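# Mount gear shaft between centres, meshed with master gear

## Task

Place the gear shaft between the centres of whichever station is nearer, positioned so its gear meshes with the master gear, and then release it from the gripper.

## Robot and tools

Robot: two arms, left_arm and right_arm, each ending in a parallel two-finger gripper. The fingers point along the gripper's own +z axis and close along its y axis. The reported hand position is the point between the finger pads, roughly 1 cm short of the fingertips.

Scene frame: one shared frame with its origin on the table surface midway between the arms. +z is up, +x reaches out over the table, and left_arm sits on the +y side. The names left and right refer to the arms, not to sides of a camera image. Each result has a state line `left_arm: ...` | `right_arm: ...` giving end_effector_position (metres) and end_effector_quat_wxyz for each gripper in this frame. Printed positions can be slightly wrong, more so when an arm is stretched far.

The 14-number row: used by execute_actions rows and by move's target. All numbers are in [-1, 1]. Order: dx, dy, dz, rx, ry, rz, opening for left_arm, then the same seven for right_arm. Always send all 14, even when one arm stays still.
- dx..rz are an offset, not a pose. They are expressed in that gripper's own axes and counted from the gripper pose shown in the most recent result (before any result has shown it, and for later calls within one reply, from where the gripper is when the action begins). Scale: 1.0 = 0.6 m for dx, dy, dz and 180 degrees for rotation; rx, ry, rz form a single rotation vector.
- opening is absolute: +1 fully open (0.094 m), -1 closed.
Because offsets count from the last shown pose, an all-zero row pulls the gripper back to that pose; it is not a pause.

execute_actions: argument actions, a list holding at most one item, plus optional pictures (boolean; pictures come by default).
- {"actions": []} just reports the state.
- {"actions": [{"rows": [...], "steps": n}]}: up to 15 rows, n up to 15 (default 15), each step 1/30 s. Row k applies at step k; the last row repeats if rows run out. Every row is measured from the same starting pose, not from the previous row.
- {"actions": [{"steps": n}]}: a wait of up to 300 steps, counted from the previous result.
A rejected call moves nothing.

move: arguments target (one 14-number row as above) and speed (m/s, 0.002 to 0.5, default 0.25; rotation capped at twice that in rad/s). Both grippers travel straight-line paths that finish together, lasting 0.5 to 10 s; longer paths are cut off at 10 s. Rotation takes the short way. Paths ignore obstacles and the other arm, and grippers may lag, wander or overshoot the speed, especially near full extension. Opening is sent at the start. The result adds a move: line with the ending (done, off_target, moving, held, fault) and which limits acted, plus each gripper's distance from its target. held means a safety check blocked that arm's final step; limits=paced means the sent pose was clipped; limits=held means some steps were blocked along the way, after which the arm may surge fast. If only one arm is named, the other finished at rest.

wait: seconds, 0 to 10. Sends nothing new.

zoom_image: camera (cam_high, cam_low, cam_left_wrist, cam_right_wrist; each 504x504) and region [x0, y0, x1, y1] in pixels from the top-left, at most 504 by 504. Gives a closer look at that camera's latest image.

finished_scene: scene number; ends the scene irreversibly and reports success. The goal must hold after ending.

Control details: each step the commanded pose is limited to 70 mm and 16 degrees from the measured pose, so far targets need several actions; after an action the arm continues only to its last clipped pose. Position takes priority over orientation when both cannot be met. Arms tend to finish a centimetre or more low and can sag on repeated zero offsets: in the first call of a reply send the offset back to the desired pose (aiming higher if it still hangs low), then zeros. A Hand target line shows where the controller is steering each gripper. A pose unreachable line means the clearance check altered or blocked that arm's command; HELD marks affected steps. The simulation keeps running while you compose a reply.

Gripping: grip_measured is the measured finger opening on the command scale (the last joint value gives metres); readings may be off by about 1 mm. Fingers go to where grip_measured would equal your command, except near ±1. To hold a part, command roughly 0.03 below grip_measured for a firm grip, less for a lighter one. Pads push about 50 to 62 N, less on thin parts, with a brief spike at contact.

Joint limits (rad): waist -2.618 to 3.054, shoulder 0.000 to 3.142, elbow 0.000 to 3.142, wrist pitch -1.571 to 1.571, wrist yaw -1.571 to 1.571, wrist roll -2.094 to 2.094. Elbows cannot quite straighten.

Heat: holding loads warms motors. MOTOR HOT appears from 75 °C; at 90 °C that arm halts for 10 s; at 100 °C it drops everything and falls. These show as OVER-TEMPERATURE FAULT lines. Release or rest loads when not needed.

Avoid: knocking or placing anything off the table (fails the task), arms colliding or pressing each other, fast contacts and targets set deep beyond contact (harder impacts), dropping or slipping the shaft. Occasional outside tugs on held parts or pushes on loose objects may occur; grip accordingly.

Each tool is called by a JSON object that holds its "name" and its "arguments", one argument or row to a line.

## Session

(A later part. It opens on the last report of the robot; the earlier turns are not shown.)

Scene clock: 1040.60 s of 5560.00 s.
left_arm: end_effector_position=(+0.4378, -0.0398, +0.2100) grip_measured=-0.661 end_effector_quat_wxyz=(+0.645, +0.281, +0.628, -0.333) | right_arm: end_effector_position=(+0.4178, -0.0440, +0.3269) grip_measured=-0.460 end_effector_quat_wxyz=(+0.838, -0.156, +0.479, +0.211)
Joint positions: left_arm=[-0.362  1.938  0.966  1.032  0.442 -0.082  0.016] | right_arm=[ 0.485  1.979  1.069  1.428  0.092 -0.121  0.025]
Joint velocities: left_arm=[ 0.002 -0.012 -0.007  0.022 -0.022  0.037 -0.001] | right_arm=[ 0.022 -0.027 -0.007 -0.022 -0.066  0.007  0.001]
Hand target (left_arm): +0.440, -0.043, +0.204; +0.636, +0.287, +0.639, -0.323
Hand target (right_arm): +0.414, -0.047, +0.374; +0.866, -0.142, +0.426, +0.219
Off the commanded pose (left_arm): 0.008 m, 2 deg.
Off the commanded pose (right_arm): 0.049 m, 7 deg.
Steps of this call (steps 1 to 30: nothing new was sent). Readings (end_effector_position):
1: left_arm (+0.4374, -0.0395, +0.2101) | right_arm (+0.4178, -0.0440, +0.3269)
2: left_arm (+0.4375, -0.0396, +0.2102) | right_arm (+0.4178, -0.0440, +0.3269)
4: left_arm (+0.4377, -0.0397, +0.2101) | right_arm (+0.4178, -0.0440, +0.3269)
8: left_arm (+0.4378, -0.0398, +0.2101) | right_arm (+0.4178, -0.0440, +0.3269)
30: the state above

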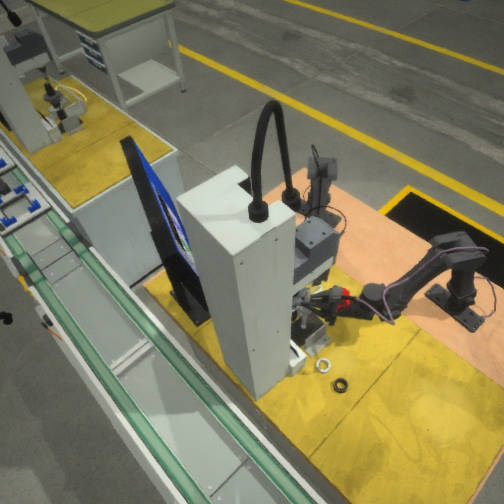

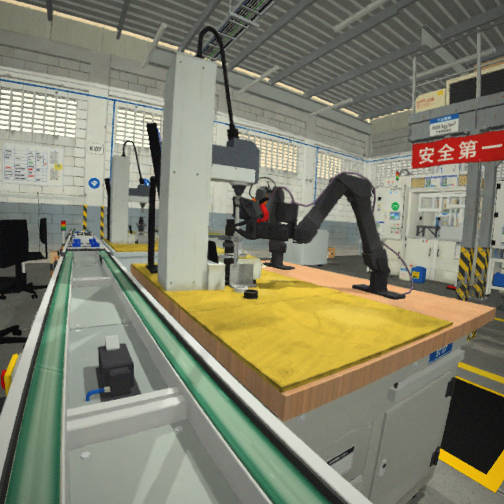

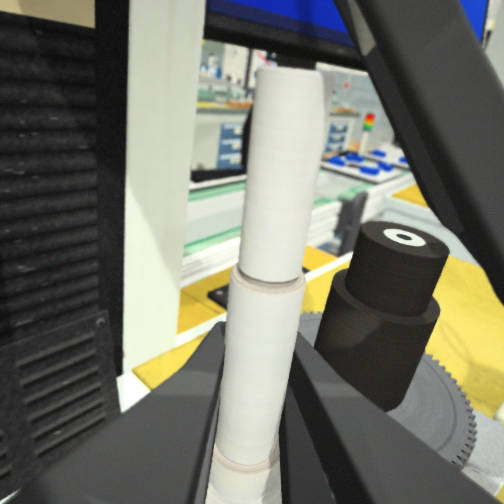

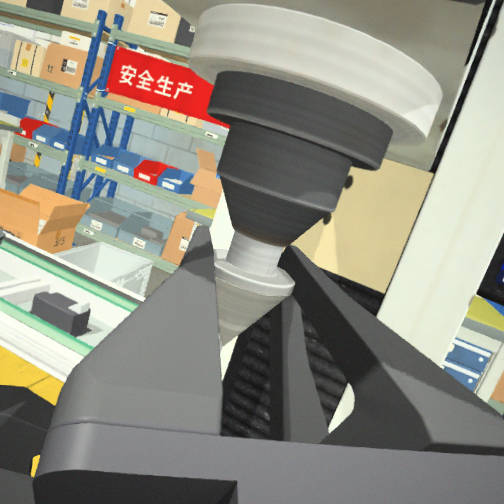

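{"name": "zoom_image", "arguments": {
  "camera": "cam_right_wrist",
  "region": [170, 220, 370, 440]
}}

{"name": "zoom_image", "arguments": {
  "camera": "cam_left_wrist",
  "region": [220, 0, 440, 160]
}}

Region (170, 220, 370, 440) of cam_right_wrist's 504x504 image, scaled by 2.291, with more detail than that image has; it fills the left 458 columns of this view, and the rest is white.

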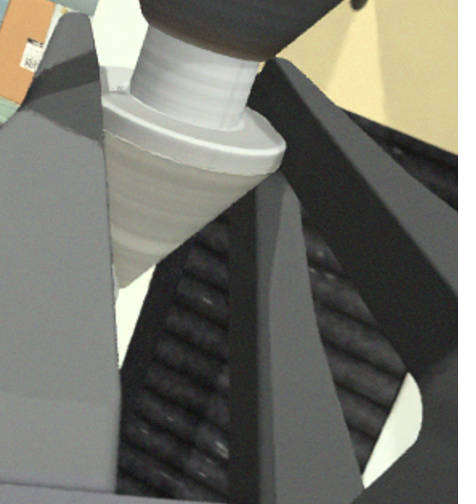

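Region (220, 0, 440, 160) of cam_left_wrist's 504x504 image, scaled by 2.291, with more detail than that image has; it fills the top 367 rows of this view, and the rest is white.

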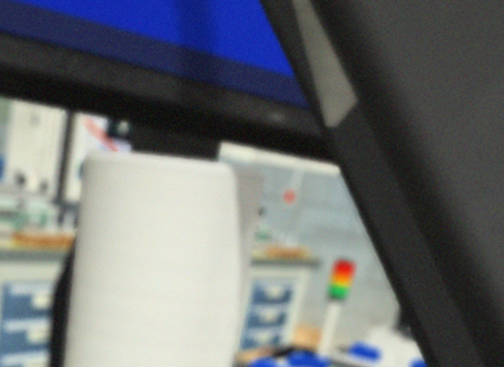

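{"name": "execute_actions", "arguments": {
  "actions": [
    {"rows": [[0.011, -0.001, 0.007, 0.0, 0.011, 0.002, -0.7, -0.0708, -0.0048, 0.0412, 0.0, -0.0395, 0.0, -0.48], [0.011, -0.002, 0.0075, 0.0, 0.012, 0.003, -0.7, -0.0708, -0.0048, 0.0412, 0.0, -0.0395, 0.0, -0.48], [0.011, -0.0035, 0.008, 0.0, 0.012, 0.004, -0.7, -0.0708, -0.0048, 0.0412, 0.0, -0.0395, 0.0, -0.48], [0.011, -0.005, 0.0085, 0.0, 0.013, 0.005, -0.7, -0.0708, -0.0048, 0.0412, 0.0, -0.0395, 0.0, -0.48], [0.011, -0.006, 0.009, 0.0, 0.013, 0.006, -0.7, -0.0708, -0.0048, 0.0412, 0.0, -0.0395, 0.0, -0.48], [0.011, -0.007, 0.0095, 0.0, 0.014, 0.007, -0.7, -0.0708, -0.0048, 0.0412, 0.0, -0.0395, 0.0, -0.48], [0.011, -0.008, 0.010, 0.0, 0.014, 0.008, -0.7, -0.0708, -0.0048, 0.0412, 0.0, -0.0395, 0.0, -0.48], [0.011, -0.009, 0.0105, 0.0, 0.015, 0.009, -0.7, -0.0708, -0.0048, 0.0412, 0.0, -0.0395, 0.0, -0.48], [0.011, -0.010, 0.011, 0.0, 0.015, 0.010, -0.7, -0.0708, -0.0048, 0.0412, 0.0, -0.0395, 0.0, -0.48], [0.011, -0.011, 0.011, 0.0, 0.016, 0.011, -0.7, -0.0708, -0.0048, 0.0412, 0.0, -0.0395, 0.0, -0.48], [0.011, -0.012, 0.0115, 0.0, 0.016, 0.012, -0.7, -0.0708, -0.0048, 0.0412, 0.0, -0.0395, 0.0, -0.48], [0.011, -0.013, 0.012, 0.0, 0.017, 0.013, -0.7, -0.0708, -0.0048, 0.0412, 0.0, -0.0395, 0.0, -0.48], [0.011, -0.014, 0.012, 0.0, 0.017, 0.014, -0.7, -0.0708, -0.0048, 0.0412, 0.0, -0.0395, 0.0, -0.48], [0.011, -0.015, 0.0125, 0.0, 0.018, 0.015, -0.7, -0.0708, -0.0048, 0.0412, 0.0, -0.0395, 0.0, -0.48], [0.011, -0.016, 0.0125, 0.0, 0.018, 0.016, -0.7, -0.0708, -0.0048, 0.0412, 0.0, -0.0395, 0.0, -0.48]], "steps": 15}
  ],
  "pictures": false
}}

{"name": "wait", "arguments": {
  "seconds": 1
}}

Scene clock: 1068.73 s of 5560.00 s.
left_arm: end_effector_position=(+0.4356, -0.0424, +0.2101) grip_measured=-0.661 end_effector_quat_wxyz=(+0.645, +0.290, +0.629, -0.323) | right_arm: end_effector_position=(+0.4178, -0.0440, +0.3269) grip_measured=-0.460 end_effector_quat_wxyz=(+0.838, -0.156, +0.479, +0.211)
Joint positions: left_arm=[-0.371  1.925  0.966  1.004  0.432 -0.051  0.016] | right_arm=[ 0.485  1.979  1.069  1.428  0.092 -0.121  0.025]
Joint velocities: left_arm=[-0.017 -0.051 -0.007 -0.081 -0.081  0.022  0.   ] | right_arm=[ 0.012 -0.002 -0.012  0.051 -0.022  0.007 -0.002]
Hand target (left_arm): +0.434, -0.052, +0.204; +0.636, +0.306, +0.637, -0.309
Hand target (right_arm): +0.414, -0.047, +0.374; +0.866, -0.142, +0.426, +0.219
Off the commanded pose (left_arm): 0.011 m, 3 deg.
Off the commanded pose (right_arm): 0.049 m, 7 deg.
Steps of this call (steps 1 to 90: nothing new was sent; then 24.63 s passed at rest; steps 91 to 105: all 15 steps of this action). Readings (end_effector_position):
91: left_arm (+0.4377, -0.0399, +0.2100) | right_arm (+0.4178, -0.0440, +0.3269)
92: left_arm (+0.4376, -0.0399, +0.2100) | right_arm (+0.4178, -0.0440, +0.3269)
94: left_arm (+0.4375, -0.0400, +0.2099) | right_arm (+0.4178, -0.0440, +0.3269)
98: left_arm (+0.4363, -0.0416, +0.2100) | right_arm (+0.4178, -0.0440, +0.3269)
105: the state above

Scene clock: 1069.73 s of 5560.00 s.
left_arm: end_effector_position=(+0.4356, -0.0428, +0.2098) grip_measured=-0.661 end_effector_quat_wxyz=(+0.644, +0.290, +0.631, -0.321) | right_arm: end_effector_position=(+0.4178, -0.0440, +0.3269) grip_measured=-0.460 end_effector_quat_wxyz=(+0.838, -0.156, +0.479, +0.211)
Joint positions: left_arm=[-0.374  1.923  0.966  0.997  0.426 -0.047  0.016] | right_arm=[ 0.485  1.979  1.069  1.428  0.092 -0.121  0.025]
Joint velocities: left_arm=[ 0.002 -0.007  0.002 -0.022 -0.037  0.037 -0.   ] | right_arm=[ 0.012 -0.012 -0.022 -0.022 -0.007  0.081 -0.001]
Hand target (left_arm): +0.434, -0.052, +0.204; +0.636, +0.306, +0.638, -0.309
Hand target (right_arm): +0.414, -0.047, +0.374; +0.866, -0.142, +0.426, +0.219
Off the commanded pose (left_arm): 0.011 m, 3 deg.
Off the commanded pose (right_arm): 0.049 m, 7 deg.
Steps of this call (steps 1 to 30: nothing new was sent). Readings (end_effector_position):
1: left_arm (+0.4356, -0.0425, +0.2099) | right_arm (+0.4178, -0.0440, +0.3269)
2: left_arm (+0.4357, -0.0425, +0.2100) | right_arm (+0.4178, -0.0440, +0.3269)
4: left_arm (+0.4355, -0.0428, +0.2099) | right_arm (+0.4178, -0.0440, +0.3269)
8: left_arm (+0.4356, -0.0428, +0.2099) | right_arm (+0.4178, -0.0440, +0.3269)
30: the state above

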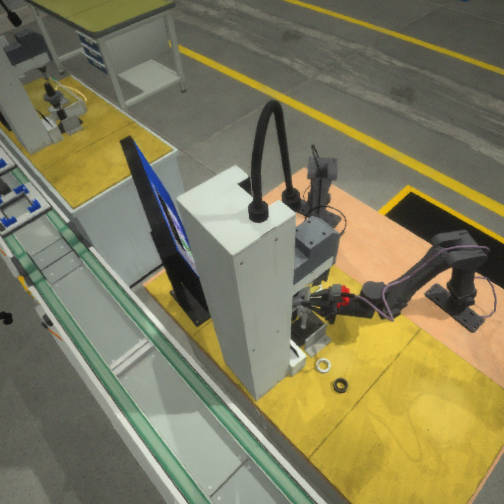

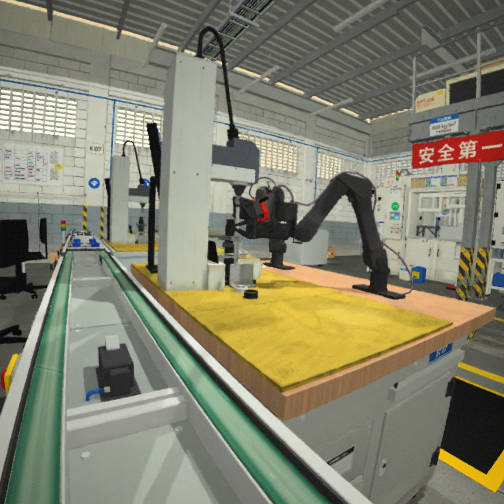

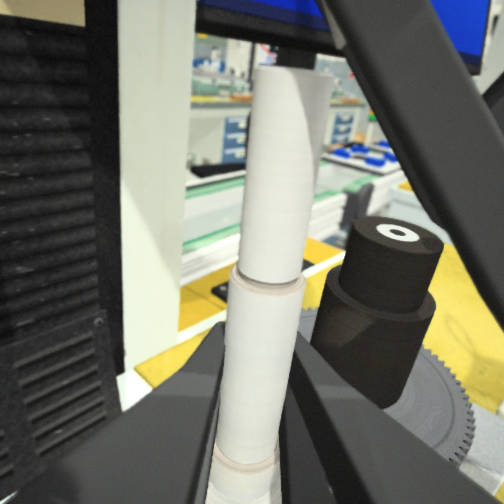

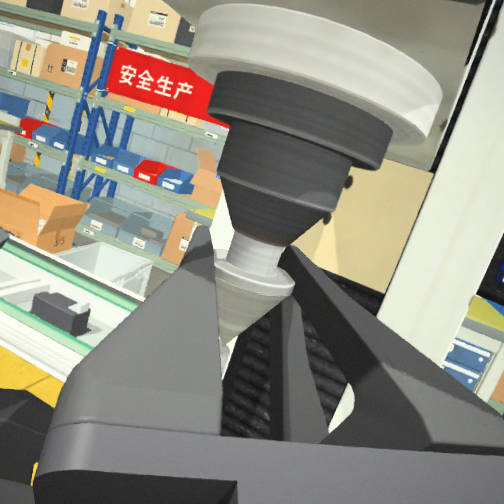

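{"name": "execute_actions", "arguments": {
  "actions": [
    {"rows": [[0.0103, -0.0113, 0.01, 0.004, 0.0116, 0.0085, -0.7, -0.0708, -0.0048, 0.0412, 0.0, -0.0395, 0.0, -0.48], [0.0103, -0.0113, 0.01, 0.006, 0.0116, 0.0085, -0.7, -0.0708, -0.0048, 0.0412, 0.0, -0.0395, 0.0, -0.48], [0.0103, -0.0113, 0.01, 0.008, 0.0116, 0.0085, -0.7, -0.0708, -0.0048, 0.0412, 0.0, -0.0395, 0.0, -0.48], [0.0103, -0.0113, 0.01, 0.010, 0.0116, 0.0085, -0.7, -0.0708, -0.0048, 0.0412, 0.0, -0.0395, 0.0, -0.48], [0.0103, -0.0113, 0.01, 0.012, 0.0116, 0.0085, -0.7, -0.0708, -0.0048, 0.0412, 0.0, -0.0395, 0.0, -0.48], [0.0103, -0.0113, 0.01, 0.014, 0.0116, 0.0085, -0.7, -0.0708, -0.0048, 0.0412, 0.0, -0.0395, 0.0, -0.48], [0.0103, -0.0113, 0.01, 0.016, 0.0116, 0.0085, -0.7, -0.0708, -0.0048, 0.0412, 0.0, -0.0395, 0.0, -0.48], [0.0103, -0.0113, 0.01, 0.018, 0.0116, 0.0085, -0.7, -0.0708, -0.0048, 0.0412, 0.0, -0.0395, 0.0, -0.48], [0.0103, -0.0113, 0.01, 0.020, 0.0116, 0.0085, -0.7, -0.0708, -0.0048, 0.0412, 0.0, -0.0395, 0.0, -0.48], [0.0103, -0.0113, 0.01, 0.022, 0.0116, 0.0085, -0.7, -0.0708, -0.0048, 0.0412, 0.0, -0.0395, 0.0, -0.48], [0.0103, -0.0113, 0.01, 0.024, 0.0116, 0.0085, -0.7, -0.0708, -0.0048, 0.0412, 0.0, -0.0395, 0.0, -0.48], [0.0103, -0.0113, 0.01, 0.026, 0.0116, 0.0085, -0.7, -0.0708, -0.0048, 0.0412, 0.0, -0.0395, 0.0, -0.48], [0.0103, -0.0113, 0.01, 0.028, 0.0116, 0.0085, -0.7, -0.0708, -0.0048, 0.0412, 0.0, -0.0395, 0.0, -0.48], [0.0103, -0.0113, 0.01, 0.030, 0.0116, 0.0085, -0.7, -0.0708, -0.0048, 0.0412, 0.0, -0.0395, 0.0, -0.48]], "steps": 15}
  ],
  "pictures": false
}}

{"name": "wait", "arguments": {
  "seconds": 1
}}

Scene clock: 1099.83 s of 5560.00 s.
left_arm: end_effector_position=(+0.4344, -0.0455, +0.2105) grip_measured=-0.661 end_effector_quat_wxyz=(+0.634, +0.310, +0.626, -0.330) | right_arm: end_effector_position=(+0.4178, -0.0440, +0.3269) grip_measured=-0.460 end_effector_quat_wxyz=(+0.838, -0.156, +0.479, +0.210)
Joint positions: left_arm=[-0.362  1.924  0.988  0.963  0.485 -0.032  0.016] | right_arm=[ 0.485  1.979  1.069  1.428  0.092 -0.121  0.025]
Joint velocities: left_arm=[ 0.056  0.027  0.066 -0.081  0.198 -0.095 -0.   ] | right_arm=[-0.002 -0.002 -0.007 -0.037 -0.051 -0.037 -0.   ]
Hand target (left_arm): +0.434, -0.052, +0.204; +0.623, +0.333, +0.623, -0.336
Hand target (right_arm): +0.414, -0.047, +0.374; +0.866, -0.143, +0.426, +0.218
Off the commanded pose (left_arm): 0.009 m, 3 deg.
Off the commanded pose (right_arm): 0.049 m, 7 deg.
Steps of this call (steps 1 to 90: nothing new was sent; then 26.60 s passed at rest; steps 91 to 105: all 15 steps of this action). Readings (end_effector_position):
91: left_arm (+0.4356, -0.0428, +0.2098) | right_arm (+0.4178, -0.0440, +0.3269)
92: left_arm (+0.4356, -0.0428, +0.2098) | right_arm (+0.4178, -0.0440, +0.3269)
94: left_arm (+0.4355, -0.0430, +0.2102) | right_arm (+0.4178, -0.0440, +0.3269)
98: left_arm (+0.4351, -0.0448, +0.2105) | right_arm (+0.4178, -0.0440, +0.3269)
105: the state above

Scene clock: 1100.83 s of 5560.00 s.
left_arm: end_effector_position=(+0.4335, -0.0460, +0.2105) grip_measured=-0.661 end_effector_quat_wxyz=(+0.632, +0.317, +0.623, -0.334) | right_arm: end_effector_position=(+0.4178, -0.0440, +0.3269) grip_measured=-0.460 end_effector_quat_wxyz=(+0.838, -0.156, +0.479, +0.210)
Joint positions: left_arm=[-0.357  1.927  0.992  0.961  0.507 -0.028  0.016] | right_arm=[ 0.485  1.979  1.069  1.428  0.092 -0.121  0.025]
Joint velocities: left_arm=[-0.002 -0.007  0.012  0.037  0.007 -0.037 -0.   ] | right_arm=[ 0.002 -0.017  0.002  0.037 -0.022 -0.037  0.   ]
Hand target (left_arm): +0.434, -0.052, +0.204; +0.623, +0.333, +0.623, -0.336
Hand target (right_arm): +0.414, -0.047, +0.374; +0.866, -0.143, +0.426, +0.218
Off the commanded pose (left_arm): 0.009 m, 2 deg.
Off the commanded pose (right_arm): 0.049 m, 7 deg.
Steps of this call (steps 1 to 30: nothing new was sent). Readings (end_effector_position):
1: left_arm (+0.4343, -0.0454, +0.2106) | right_arm (+0.4178, -0.0440, +0.3269)
2: left_arm (+0.4342, -0.0457, +0.2106) | right_arm (+0.4178, -0.0440, +0.3269)
4: left_arm (+0.4342, -0.0456, +0.2106) | right_arm (+0.4178, -0.0440, +0.3269)
8: left_arm (+0.4338, -0.0459, +0.2105) | right_arm (+0.4178, -0.0440, +0.3269)
30: the state above

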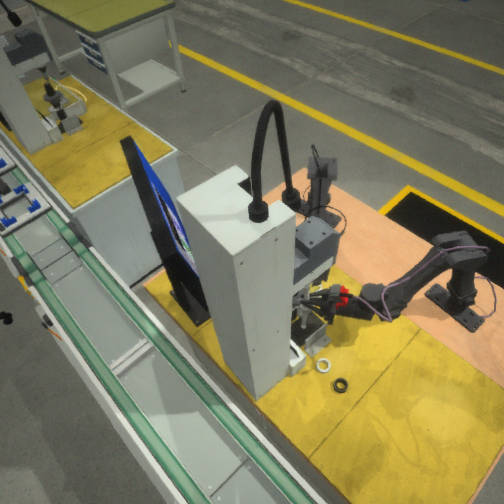

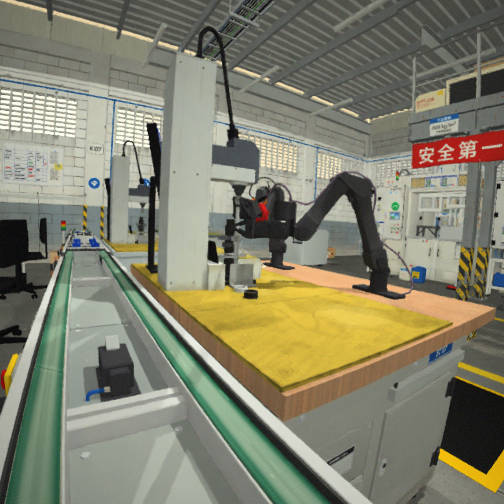

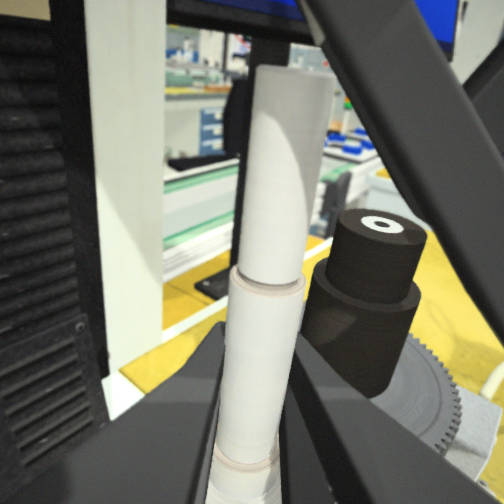

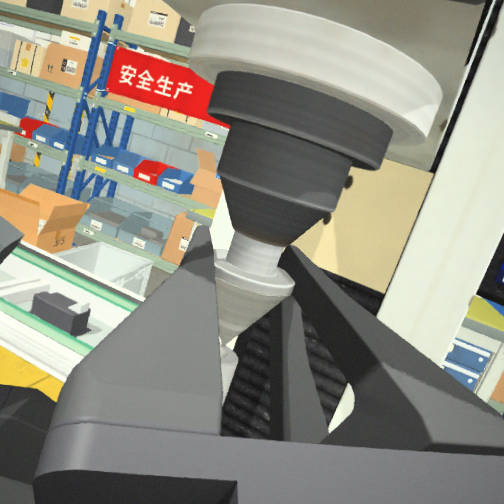

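{"name": "zoom_image", "arguments": {
  "camera": "cam_right_wrist",
  "region": [180, 250, 320, 420]
}}

{"name": "zoom_image", "arguments": {
  "camera": "cam_left_wrist",
  "region": [220, 0, 400, 130]
}}

Region (180, 250, 320, 420) of cam_right_wrist's 504x504 image, scaled by 2.965, with more detail than that image has; it fills the left 415 columns of this view, and the rest is white.

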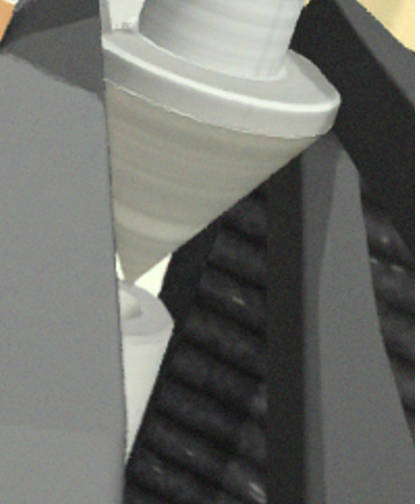

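Region (220, 0, 400, 130) of cam_left_wrist's 504x504 image, scaled by 2.800, with more detail than that image has.

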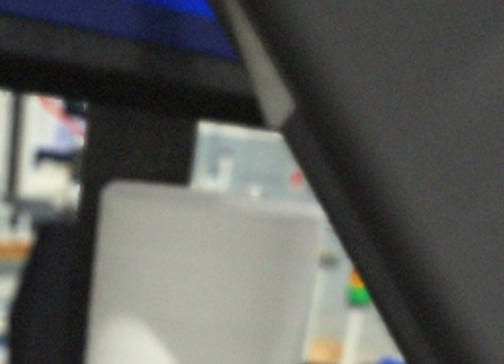

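{"name": "execute_actions", "arguments": {
  "actions": [
    {"rows": [[0.011, -0.006, 0.008, 0.0095, 0.0065, 0.004, -0.7, -0.0708, -0.0048, 0.0412, 0.0, -0.0395, 0.0, -0.48], [0.011, -0.007, 0.0075, 0.010, 0.006, 0.005, -0.7, -0.0708, -0.0048, 0.0412, 0.0, -0.0395, 0.0, -0.48], [0.011, -0.008, 0.007, 0.0105, 0.006, 0.0055, -0.7, -0.0708, -0.0048, 0.0412, 0.0, -0.0395, 0.0, -0.48], [0.011, -0.009, 0.006, 0.011, 0.0055, 0.006, -0.7, -0.0708, -0.0048, 0.0412, 0.0, -0.0395, 0.0, -0.48], [0.011, -0.010, 0.0055, 0.0115, 0.0055, 0.007, -0.7, -0.0708, -0.0048, 0.0412, 0.0, -0.0395, 0.0, -0.48], [0.011, -0.011, 0.005, 0.012, 0.005, 0.008, -0.7, -0.0708, -0.0048, 0.0412, 0.0, -0.0395, 0.0, -0.48]], "steps": 15}
  ],
  "pictures": false
}}

{"name": "wait", "arguments": {
  "seconds": 1
}}

{"name": "zoom_image", "arguments": {
  "camera": "cam_left_wrist",
  "region": [220, 0, 400, 130]
}}

{"name": "zoom_image", "arguments": {
  "camera": "cam_right_wrist",
  "region": [180, 250, 320, 420]
}}

Scene clock: 1125.07 s of 5560.00 s.
left_arm: end_effector_position=(+0.4324, -0.0468, +0.2105) grip_measured=-0.661 end_effector_quat_wxyz=(+0.632, +0.322, +0.620, -0.334) | right_arm: end_effector_position=(+0.4178, -0.0440, +0.3269) grip_measured=-0.460 end_effector_quat_wxyz=(+0.838, -0.156, +0.479, +0.210)
Joint positions: left_arm=[-0.357  1.927  0.992  0.961  0.515 -0.02   0.016] | right_arm=[ 0.485  1.979  1.069  1.428  0.092 -0.121  0.025]
Joint velocities: left_arm=[ 0.012 -0.002  0.012 -0.095  0.022  0.051  0.   ] | right_arm=[ 0.002  0.002 -0.012 -0.037  0.022  0.037  0.   ]
Hand target (left_arm): +0.430, -0.052, +0.204; +0.626, +0.339, +0.617, -0.335
Hand target (right_arm): +0.414, -0.047, +0.374; +0.866, -0.143, +0.426, +0.218
Off the commanded pose (left_arm): 0.009 m, 2 deg.
Off the commanded pose (right_arm): 0.049 m, 7 deg.
Steps of this call (steps 1 to 90: nothing new was sent; then 20.73 s passed at rest; steps 91 to 105: all 15 steps of this action). Readings (end_effector_position):
91: left_arm (+0.4335, -0.0460, +0.2105) | right_arm (+0.4178, -0.0440, +0.3269)
92: left_arm (+0.4335, -0.0460, +0.2105) | right_arm (+0.4178, -0.0440, +0.3269)
94: left_arm (+0.4333, -0.0461, +0.2105) | right_arm (+0.4178, -0.0440, +0.3269)
98: left_arm (+0.4328, -0.0465, +0.2105) | right_arm (+0.4178, -0.0440, +0.3269)
105: the state above

Scene clock: 1126.07 s of 5560.00 s.
left_arm: end_effector_position=(+0.4323, -0.0468, +0.2105) grip_measured=-0.661 end_effector_quat_wxyz=(+0.633, +0.322, +0.620, -0.334) | right_arm: end_effector_position=(+0.4178, -0.0440, +0.3269) grip_measured=-0.460 end_effector_quat_wxyz=(+0.838, -0.156, +0.479, +0.210)
Joint positions: left_arm=[-0.357  1.927  0.992  0.961  0.515 -0.019  0.016] | right_arm=[ 0.485  1.979  1.069  1.428  0.092 -0.121  0.025]
Joint velocities: left_arm=[ 0.002 -0.017  0.002 -0.007 -0.051 -0.037 -0.   ] | right_arm=[ 0.002  0.012  0.002 -0.066  0.022 -0.051 -0.001]
Hand target (left_arm): +0.430, -0.052, +0.204; +0.626, +0.339, +0.618, -0.335
Hand target (right_arm): +0.414, -0.047, +0.374; +0.866, -0.143, +0.426, +0.218
Off the commanded pose (left_arm): 0.009 m, 2 deg.
Off the commanded pose (right_arm): 0.049 m, 7 deg.
Steps of this call (steps 1 to 30: nothing new was sent). Readings (end_effector_position):
1: left_arm (+0.4324, -0.0468, +0.2105) | right_arm (+0.4178, -0.0440, +0.3269)
2: left_arm (+0.4324, -0.0468, +0.2105) | right_arm (+0.4178, -0.0440, +0.3269)
4: left_arm (+0.4323, -0.0468, +0.2105) | right_arm (+0.4178, -0.0440, +0.3269)
8: left_arm (+0.4323, -0.0468, +0.2105) | right_arm (+0.4178, -0.0440, +0.3269)
30: the state above

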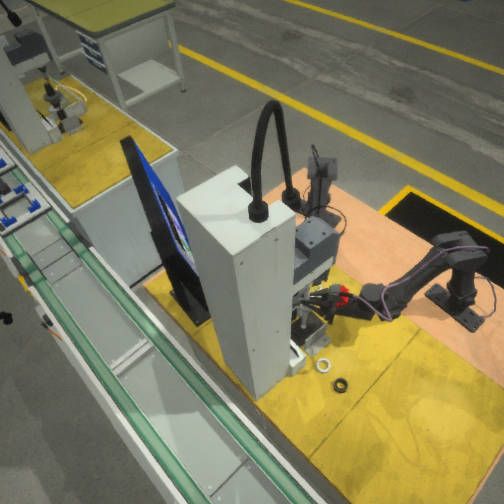

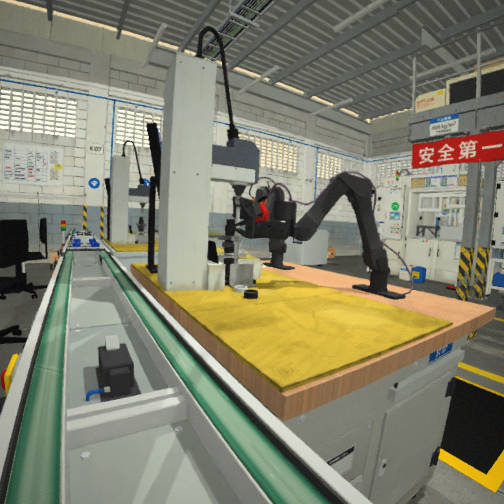

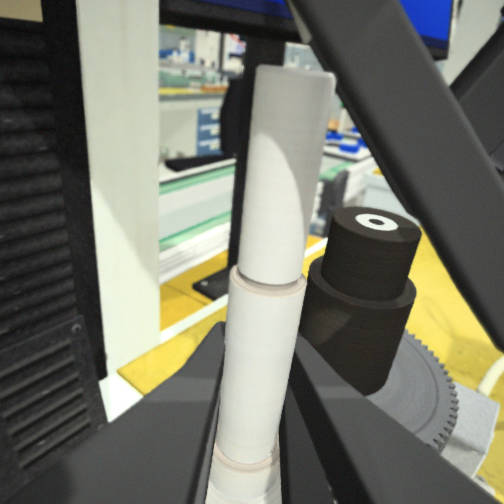

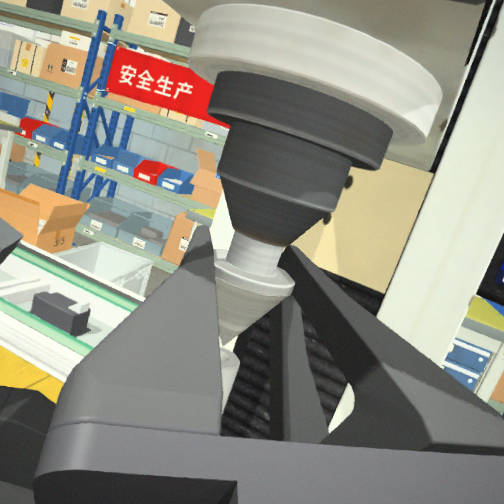

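Region (220, 0, 400, 130) of cam_left_wrist's 504x504 image, scaled by 2.800, with more detail than that image has.

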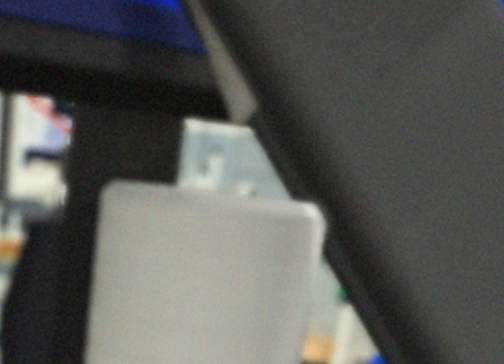

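Region (180, 250, 320, 420) of cam_right_wrist's 504x504 image, scaled by 2.965, with more detail than that image has; it fills the left 415 columns of this view, and the rest is white.

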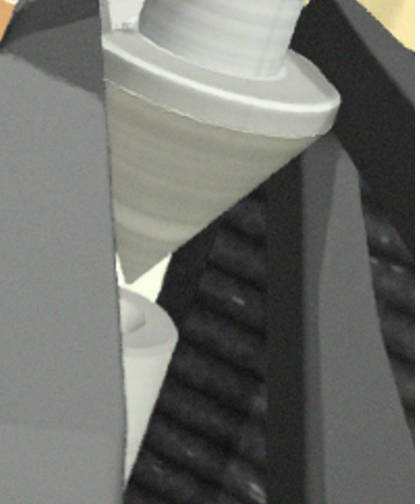

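{"name": "execute_actions", "arguments": {
  "actions": [
    {"rows": [[0.009, -0.006, 0.002, 0.007, 0.003, 0.003, -0.7, -0.0685, -0.0046, 0.0398, 0.0, -0.038, 0.0, -0.48], [0.009, -0.006, 0.002, 0.007, 0.003, 0.003, -0.7, -0.066, -0.0045, 0.0385, 0.0, -0.037, 0.0, -0.48], [0.009, -0.006, 0.002, 0.007, 0.003, 0.003, -0.7, -0.064, -0.0043, 0.037, 0.0, -0.0355, 0.0, -0.48], [0.009, -0.006, 0.002, 0.007, 0.003, 0.003, -0.7, -0.0615, -0.0042, 0.036, 0.0, -0.034, 0.0, -0.48], [0.009, -0.006, 0.002, 0.007, 0.003, 0.003, -0.7, -0.059, -0.004, 0.0345, 0.0, -0.033, 0.0, -0.48], [0.009, -0.006, 0.002, 0.007, 0.003, 0.003, -0.7, -0.057, -0.0038, 0.033, 0.0, -0.0315, 0.0, -0.48], [0.009, -0.006, 0.002, 0.007, 0.003, 0.003, -0.7, -0.0545, -0.0037, 0.0315, 0.0, -0.030, 0.0, -0.48], [0.009, -0.006, 0.002, 0.007, 0.003, 0.003, -0.7, -0.052, -0.0035, 0.030, 0.0, -0.029, 0.0, -0.48], [0.009, -0.006, 0.002, 0.007, 0.003, 0.003, -0.7, -0.050, -0.0034, 0.029, 0.0, -0.0275, 0.0, -0.48], [0.009, -0.006, 0.002, 0.007, 0.003, 0.003, -0.7, -0.0475, -0.0032, 0.0275, 0.0, -0.026, 0.0, -0.48], [0.009, -0.006, 0.002, 0.007, 0.003, 0.003, -0.7, -0.045, -0.003, 0.026, 0.0, -0.025, 0.0, -0.48], [0.009, -0.006, 0.002, 0.007, 0.003, 0.003, -0.7, -0.0425, -0.0029, 0.025, 0.0, -0.0237, 0.0, -0.48], [0.009, -0.006, 0.002, 0.007, 0.003, 0.003, -0.7, -0.040, -0.0027, 0.0235, 0.0, -0.0225, 0.0, -0.48], [0.009, -0.006, 0.002, 0.007, 0.003, 0.003, -0.7, -0.038, -0.0026, 0.022, 0.0, -0.021, 0.0, -0.48], [0.009, -0.006, 0.002, 0.007, 0.003, 0.003, -0.7, -0.0355, -0.0024, 0.0206, 0.0, -0.020, 0.0, -0.48]], "steps": 15}
  ],
  "pictures": false
}}

{"name": "wait", "arguments": {
  "seconds": 1
}}

Scene clock: 1139.80 s of 5560.00 s.
left_arm: end_effector_position=(+0.4323, -0.0468, +0.2106) grip_measured=-0.661 end_effector_quat_wxyz=(+0.633, +0.322, +0.620, -0.334) | right_arm: end_effector_position=(+0.4179, -0.0440, +0.3265) grip_measured=-0.460 end_effector_quat_wxyz=(+0.838, -0.156, +0.479, +0.210)
Joint positions: left_arm=[-0.357  1.927  0.992  0.961  0.515 -0.019  0.016] | right_arm=[ 0.485  1.98   1.069  1.428  0.092 -0.121  0.025]
Joint velocities: left_arm=[-0.007  0.007 -0.017  0.007 -0.095  0.007  0.   ] | right_arm=[-0.002  0.032 -0.012 -0.022 -0.022 -0.051  0.001]
Hand target (left_arm): +0.430, -0.050, +0.205; +0.628, +0.334, +0.618, -0.336
Hand target (right_arm): +0.417, -0.045, +0.351; +0.853, -0.149, +0.452, +0.215
Off the commanded pose (left_arm): 0.007 m, 1 deg.
Off the commanded pose (right_arm): 0.025 m, 4 deg.
Steps of this call (steps 1 to 90: nothing new was sent; then 10.23 s passed at rest; steps 91 to 105: all 15 steps of this action). Readings (end_effector_position):
91: left_arm (+0.4323, -0.0468, +0.2105) | right_arm (+0.4178, -0.0440, +0.3269)
92: left_arm (+0.4323, -0.0468, +0.2106) | right_arm (+0.4178, -0.0440, +0.3269)
94: left_arm (+0.4323, -0.0468, +0.2106) | right_arm (+0.4178, -0.0440, +0.3269)
98: left_arm (+0.4323, -0.0468, +0.2106) | right_arm (+0.4178, -0.0440, +0.3269)
105: the state above

Scene clock: 1140.80 s of 5560.00 s.
left_arm: end_effector_position=(+0.4323, -0.0468, +0.2106) grip_measured=-0.661 end_effector_quat_wxyz=(+0.633, +0.322, +0.620, -0.334) | right_arm: end_effector_position=(+0.4179, -0.0440, +0.3263) grip_measured=-0.460 end_effector_quat_wxyz=(+0.838, -0.156, +0.479, +0.210)
Joint positions: left_arm=[-0.357  1.927  0.992  0.961  0.515 -0.019  0.016] | right_arm=[ 0.485  1.982  1.069  1.43   0.092 -0.121  0.025]
Joint velocities: left_arm=[-0.007 -0.017 -0.017  0.007  0.007 -0.037  0.001] | right_arm=[-0.002  0.007 -0.012 -0.051  0.022 -0.037 -0.001]
Hand target (left_arm): +0.430, -0.050, +0.205; +0.628, +0.334, +0.618, -0.336
Hand target (right_arm): +0.417, -0.045, +0.351; +0.853, -0.149, +0.453, +0.215
Off the commanded pose (left_arm): 0.007 m, 1 deg.
Off the commanded pose (right_arm): 0.025 m, 4 deg.
Steps of this call (steps 1 to 30: nothing new was sent). Readings (end_effector_position):
1: left_arm (+0.4323, -0.0468, +0.2106) | right_arm (+0.4179, -0.0440, +0.3264)
2: left_arm (+0.4323, -0.0468, +0.2106) | right_arm (+0.4179, -0.0440, +0.3265)
4: left_arm (+0.4323, -0.0468, +0.2106) | right_arm (+0.4178, -0.0440, +0.3265)
8: left_arm (+0.4323, -0.0468, +0.2106) | right_arm (+0.4179, -0.0440, +0.3263)
30: the state above

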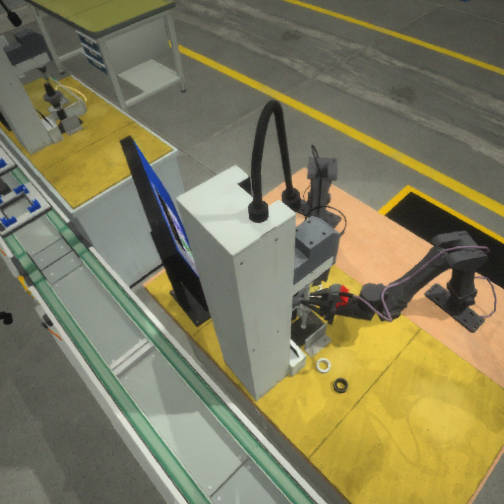

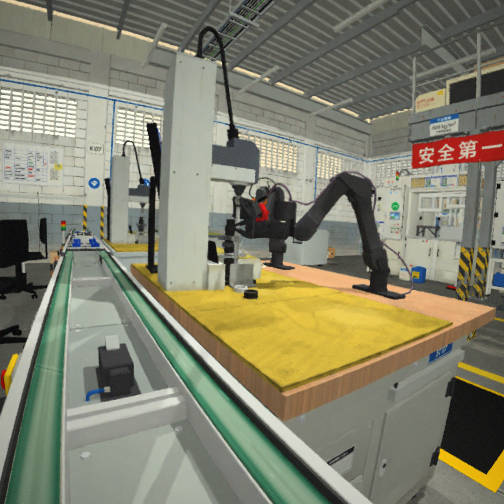

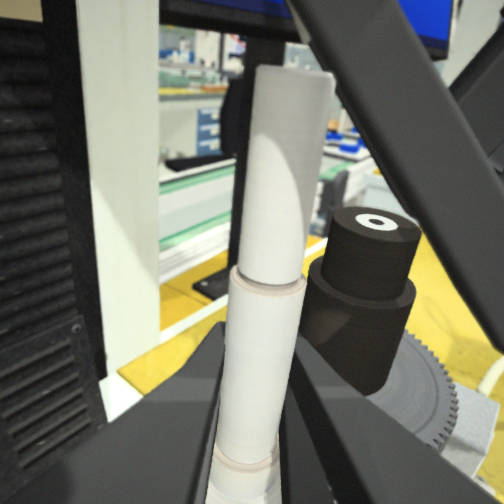

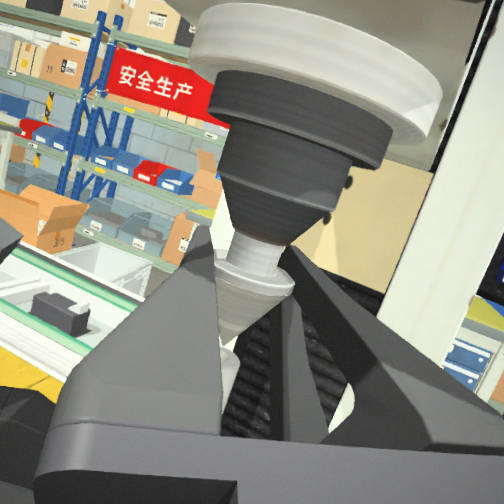

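{"name": "execute_actions", "arguments": {
  "actions": [
    {"rows": [[0.009, -0.006, 0.002, 0.007, 0.003, 0.003, -0.7, -0.0345, -0.0023, 0.020, 0.0, -0.019, 0.0, -0.48], [0.009, -0.006, 0.002, 0.007, 0.003, 0.003, -0.7, -0.033, -0.0022, 0.019, 0.0, -0.018, 0.0, -0.48], [0.009, -0.006, 0.002, 0.007, 0.003, 0.003, -0.7, -0.031, -0.0021, 0.018, 0.0, -0.017, 0.0, -0.48], [0.009, -0.006, 0.002, 0.007, 0.003, 0.003, -0.7, -0.0295, -0.002, 0.017, 0.0, -0.016, 0.0, -0.48], [0.009, -0.006, 0.002, 0.007, 0.003, 0.003, -0.7, -0.028, -0.0019, 0.016, 0.0, -0.015, 0.0, -0.48], [0.009, -0.006, 0.002, 0.007, 0.003, 0.003, -0.7, -0.026, -0.0018, 0.015, 0.0, -0.014, 0.0, -0.48], [0.009, -0.006, 0.002, 0.007, 0.003, 0.003, -0.7, -0.0245, -0.0016, 0.014, 0.0, -0.013, 0.0, -0.48], [0.009, -0.006, 0.002, 0.007, 0.003, 0.003, -0.7, -0.0225, -0.0015, 0.013, 0.0, -0.012, 0.0, -0.48], [0.009, -0.006, 0.002, 0.007, 0.003, 0.003, -0.7, -0.021, -0.0014, 0.012, 0.0, -0.011, 0.0, -0.48], [0.009, -0.006, 0.002, 0.007, 0.003, 0.003, -0.7, -0.019, -0.0013, 0.011, 0.0, -0.010, 0.0, -0.48], [0.009, -0.006, 0.002, 0.007, 0.003, 0.003, -0.7, -0.0175, -0.0012, 0.010, 0.0, -0.009, 0.0, -0.48], [0.009, -0.006, 0.002, 0.007, 0.003, 0.003, -0.7, -0.0155, -0.001, 0.009, 0.0, -0.008, 0.0, -0.48], [0.009, -0.006, 0.002, 0.007, 0.003, 0.003, -0.7, -0.014, -0.0009, 0.008, 0.0, -0.007, 0.0, -0.48], [0.009, -0.006, 0.002, 0.007, 0.003, 0.003, -0.7, -0.012, -0.0008, 0.007, 0.0, -0.006, 0.0, -0.48], [0.009, -0.006, 0.002, 0.007, 0.003, 0.003, -0.7, -0.0105, -0.0007, 0.006, 0.0, -0.005, 0.0, -0.48]], "steps": 15}
  ],
  "pictures": false
}}

{"name": "wait", "arguments": {
  "seconds": 1
}}

Scene clock: 1154.83 s of 5560.00 s.
left_arm: end_effector_position=(+0.4323, -0.0468, +0.2106) grip_measured=-0.661 end_effector_quat_wxyz=(+0.633, +0.322, +0.620, -0.334) | right_arm: end_effector_position=(+0.4180, -0.0441, +0.3198) grip_measured=-0.460 end_effector_quat_wxyz=(+0.834, -0.158, +0.485, +0.209)
Joint positions: left_arm=[-0.357  1.927  0.992  0.961  0.515 -0.019  0.016] | right_arm=[ 0.485  1.984  1.057  1.43   0.093 -0.121  0.025]
Joint velocities: left_arm=[-0.012 -0.012 -0.012  0.022 -0.007  0.022 -0.001] | right_arm=[-0.007 -0.002 -0.11   0.007  0.066 -0.007 -0.   ]
Hand target (left_arm): +0.430, -0.050, +0.205; +0.628, +0.334, +0.618, -0.336
Hand target (right_arm): +0.418, -0.044, +0.334; +0.842, -0.154, +0.472, +0.211
Off the commanded pose (left_arm): 0.007 m, 1 deg.
Off the commanded pose (right_arm): 0.014 m, 2 deg.
Steps of this call (steps 1 to 90: nothing new was sent; then 10.53 s passed at rest; steps 91 to 105: all 15 steps of this action). Readings (end_effector_position):
91: left_arm (+0.4323, -0.0468, +0.2106) | right_arm (+0.4179, -0.0440, +0.3263)
92: left_arm (+0.4323, -0.0468, +0.2106) | right_arm (+0.4179, -0.0440, +0.3263)
94: left_arm (+0.4323, -0.0468, +0.2106) | right_arm (+0.4179, -0.0440, +0.3263)
98: left_arm (+0.4323, -0.0468, +0.2106) | right_arm (+0.4179, -0.0440, +0.3263)
105: the state above

Scene clock: 1155.83 s of 5560.00 s.
left_arm: end_effector_position=(+0.4319, -0.0471, +0.2107) grip_measured=-0.661 end_effector_quat_wxyz=(+0.632, +0.323, +0.619, -0.334) | right_arm: end_effector_position=(+0.4181, -0.0440, +0.3173) grip_measured=-0.460 end_effector_quat_wxyz=(+0.833, -0.159, +0.487, +0.208)
Joint positions: left_arm=[-0.357  1.927  0.992  0.962  0.518 -0.018  0.016] | right_arm=[ 0.485  1.986  1.053  1.43   0.093 -0.121  0.025]
Joint velocities: left_arm=[-0.007 -0.007  0.007  0.037  0.051 -0.007 -0.   ] | right_arm=[ 0.002  0.002  0.022 -0.051 -0.007 -0.125 -0.   ]
Hand target (left_arm): +0.430, -0.050, +0.205; +0.628, +0.334, +0.618, -0.336
Hand target (right_arm): +0.418, -0.044, +0.334; +0.842, -0.154, +0.472, +0.211
Off the commanded pose (left_arm): 0.006 m, 1 deg.
Off the commanded pose (right_arm): 0.016 m, 2 deg.
Steps of this call (steps 1 to 30: nothing new was sent). Readings (end_effector_position):
1: left_arm (+0.4322, -0.0469, +0.2106) | right_arm (+0.4181, -0.0441, +0.3183)
2: left_arm (+0.4320, -0.0470, +0.2106) | right_arm (+0.4181, -0.0440, +0.3173)
4: left_arm (+0.4319, -0.0471, +0.2107) | right_arm (+0.4181, -0.0440, +0.3173)
8: left_arm (+0.4319, -0.0471, +0.2107) | right_arm (+0.4181, -0.0440, +0.3173)
30: the state above

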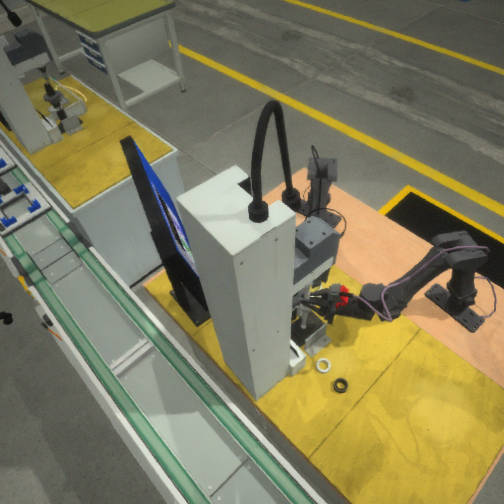

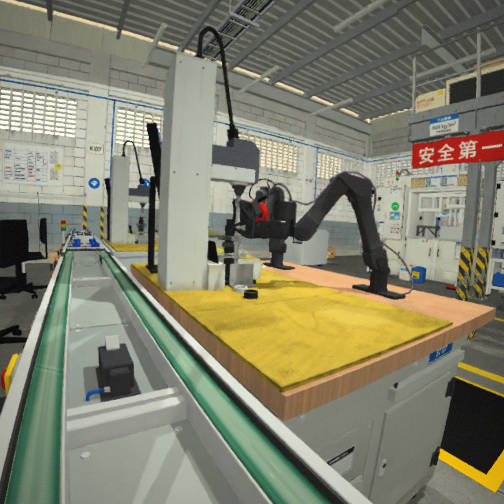

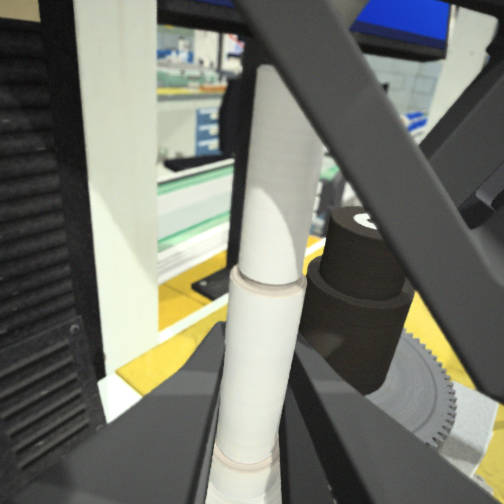

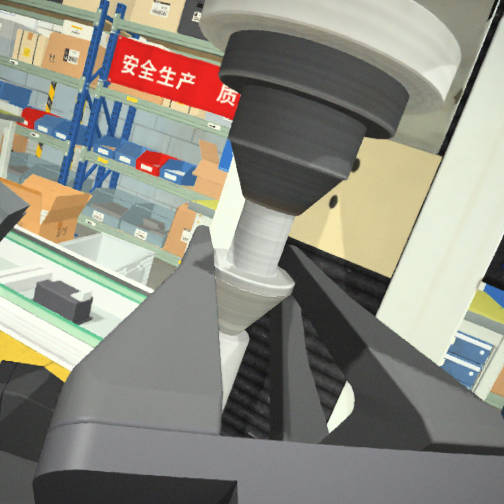

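{"name": "execute_actions", "arguments": {
  "actions": [
    {"rows": [[0.006, -0.004, 0.001, 0.005, 0.002, 0.002, -0.7, -0.018, 0.0, 0.010, 0.0, -0.008, 0.0, -0.48], [0.004, -0.003, 0.001, 0.003, 0.001, 0.001, -0.7, -0.013, 0.0, 0.007, 0.0, -0.005, 0.0, -0.48], [0.002, -0.001, 0.0, 0.002, 0.0, 0.0, -0.7, -0.008, 0.0, 0.004, 0.0, -0.003, 0.0, -0.48], [0.0, 0.0, 0.0, 0.0, 0.0, 0.0, -0.7, -0.004, 0.0, 0.002, 0.0, -0.001, 0.0, -0.48], [0.0, 0.0, 0.0, 0.0, 0.0, 0.0, -0.7, -0.004, 0.0, 0.002, 0.0, 0.0, 0.0, -0.46], [0.0, 0.0, 0.0, 0.0, 0.0, 0.0, -0.7, -0.004, 0.0, 0.002, 0.0, 0.0, 0.0, -0.44], [0.0, 0.0, 0.0, 0.0, 0.0, 0.0, -0.7, -0.004, 0.0, 0.002, 0.0, 0.0, 0.0, -0.42], [0.0, 0.0, 0.0, 0.0, 0.0, 0.0, -0.7, -0.004, 0.0, 0.002, 0.0, 0.0, 0.0, -0.40], [0.0, 0.0, 0.0, 0.0, 0.0, 0.0, -0.7, -0.004, 0.0, 0.002, 0.0, 0.0, 0.0, -0.36], [0.0, 0.0, 0.0, 0.0, 0.0, 0.0, -0.7, -0.004, 0.0, 0.002, 0.0, 0.0, 0.0, -0.30], [0.0, 0.0, 0.0, 0.0, 0.0, 0.0, -0.7, -0.004, 0.0, 0.002, 0.0, 0.0, 0.0, -0.24], [0.0, 0.0, 0.0, 0.0, 0.0, 0.0, -0.7, -0.004, 0.0, 0.002, 0.0, 0.0, 0.0, -0.18]], "steps": 15}
  ],
  "pictures": false
}}

{"name": "move", "arguments": {
  "target": [0.0, 0.0, 0.0, 0.0, 0.0, 0.0, -0.7, -0.09, 0.0, -0.144, 0.0, 0.0, 0.0, -0.18],
  "speed": 0.06
}}

Scene clock: 1173.33 s of 5560.00 s.
left_arm: end_effector_position=(+0.4320, -0.0471, +0.2108) grip_measured=-0.661 end_effector_quat_wxyz=(+0.633, +0.323, +0.619, -0.334) | right_arm: end_effector_position=(+0.4181, -0.0440, +0.3161) grip_measured=-0.182 end_effector_quat_wxyz=(+0.832, -0.160, +0.489, +0.208)
Joint positions: left_arm=[-0.357  1.927  0.992  0.962  0.517 -0.019  0.016] | right_arm=[ 0.485  1.986  1.05   1.429  0.093 -0.121  0.038]
Joint velocities: left_arm=[-0.017 -0.012  0.002  0.022 -0.007 -0.007 -0.   ] | right_arm=[-0.007  0.002 -0.007 -0.11   0.022 -0.007  0.002]
Hand target (left_arm): +0.432, -0.047, +0.211; +0.632, +0.323, +0.619, -0.334
Hand target (right_arm): +0.418, -0.044, +0.320; +0.833, -0.159, +0.487, +0.208
Off the commanded pose (left_arm): 0.000 m, 0 deg.
Off the commanded pose (right_arm): 0.004 m, 0 deg.
Steps of this call (steps 1 to 90: nothing new was sent; then 14.00 s passed at rest; steps 91 to 105: all 15 steps of this action). Readings (end_effector_position):
91: left_arm (+0.4319, -0.0471, +0.2107) | right_arm (+0.4181, -0.0440, +0.3173)
92: left_arm (+0.4319, -0.0471, +0.2107) | right_arm (+0.4181, -0.0440, +0.3166)
94: left_arm (+0.4320, -0.0471, +0.2108) | right_arm (+0.4181, -0.0440, +0.3166)
98: left_arm (+0.4320, -0.0471, +0.2108) | right_arm (+0.4181, -0.0440, +0.3162)
105: the state above

Scene clock: 1175.60 s of 5560.00 s.
left_arm: end_effector_position=(+0.4320, -0.0471, +0.2108) grip_measured=-0.661 end_effector_quat_wxyz=(+0.632, +0.323, +0.619, -0.334) | right_arm: end_effector_position=(+0.3365, -0.0927, +0.3206) grip_measured=-0.181 end_effector_quat_wxyz=(+0.829, -0.162, +0.493, +0.208)
Joint positions: left_arm=[-0.357  1.927  0.992  0.962  0.517 -0.019  0.016] | right_arm=[ 0.528  1.662  0.65   1.496  0.13  -0.14   0.038]
Joint velocities: left_arm=[ 0.002  0.002  0.012 -0.066  0.007 -0.022 -0.   ] | right_arm=[ 0.017 -0.012 -0.017  0.022 -0.007  0.007 -0.   ]
Hand target (left_arm): +0.432, -0.047, +0.211; +0.633, +0.323, +0.619, -0.334
Hand target (right_arm): +0.331, -0.095, +0.324; +0.832, -0.159, +0.489, +0.208
Off the commanded pose (left_arm): 0.000 m, 0 deg.
Off the commanded pose (right_arm): 0.007 m, 1 deg.
move: done

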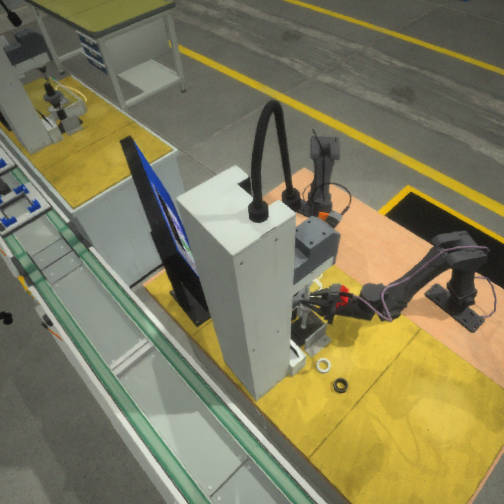

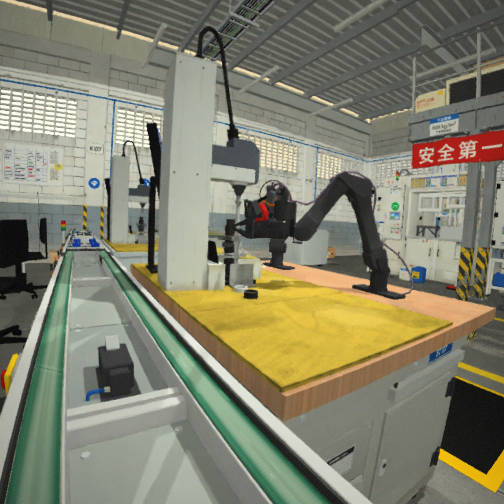

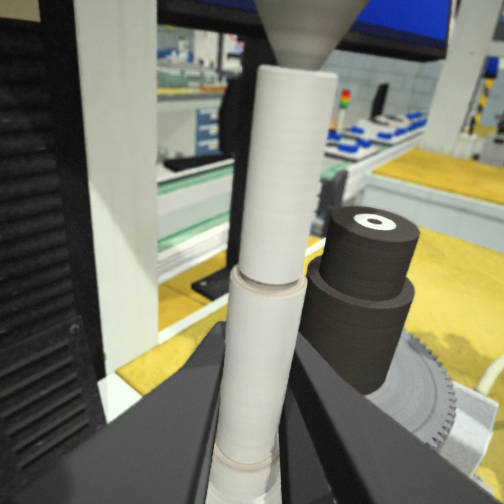

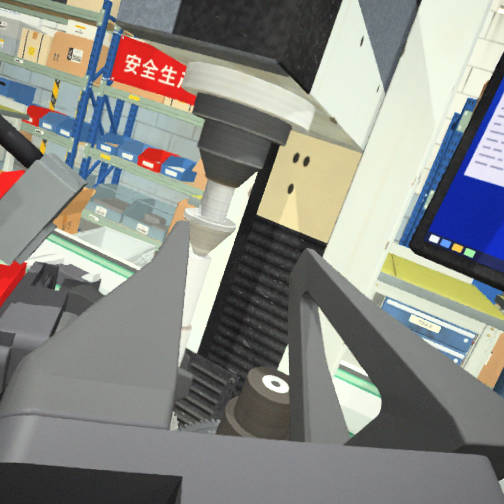

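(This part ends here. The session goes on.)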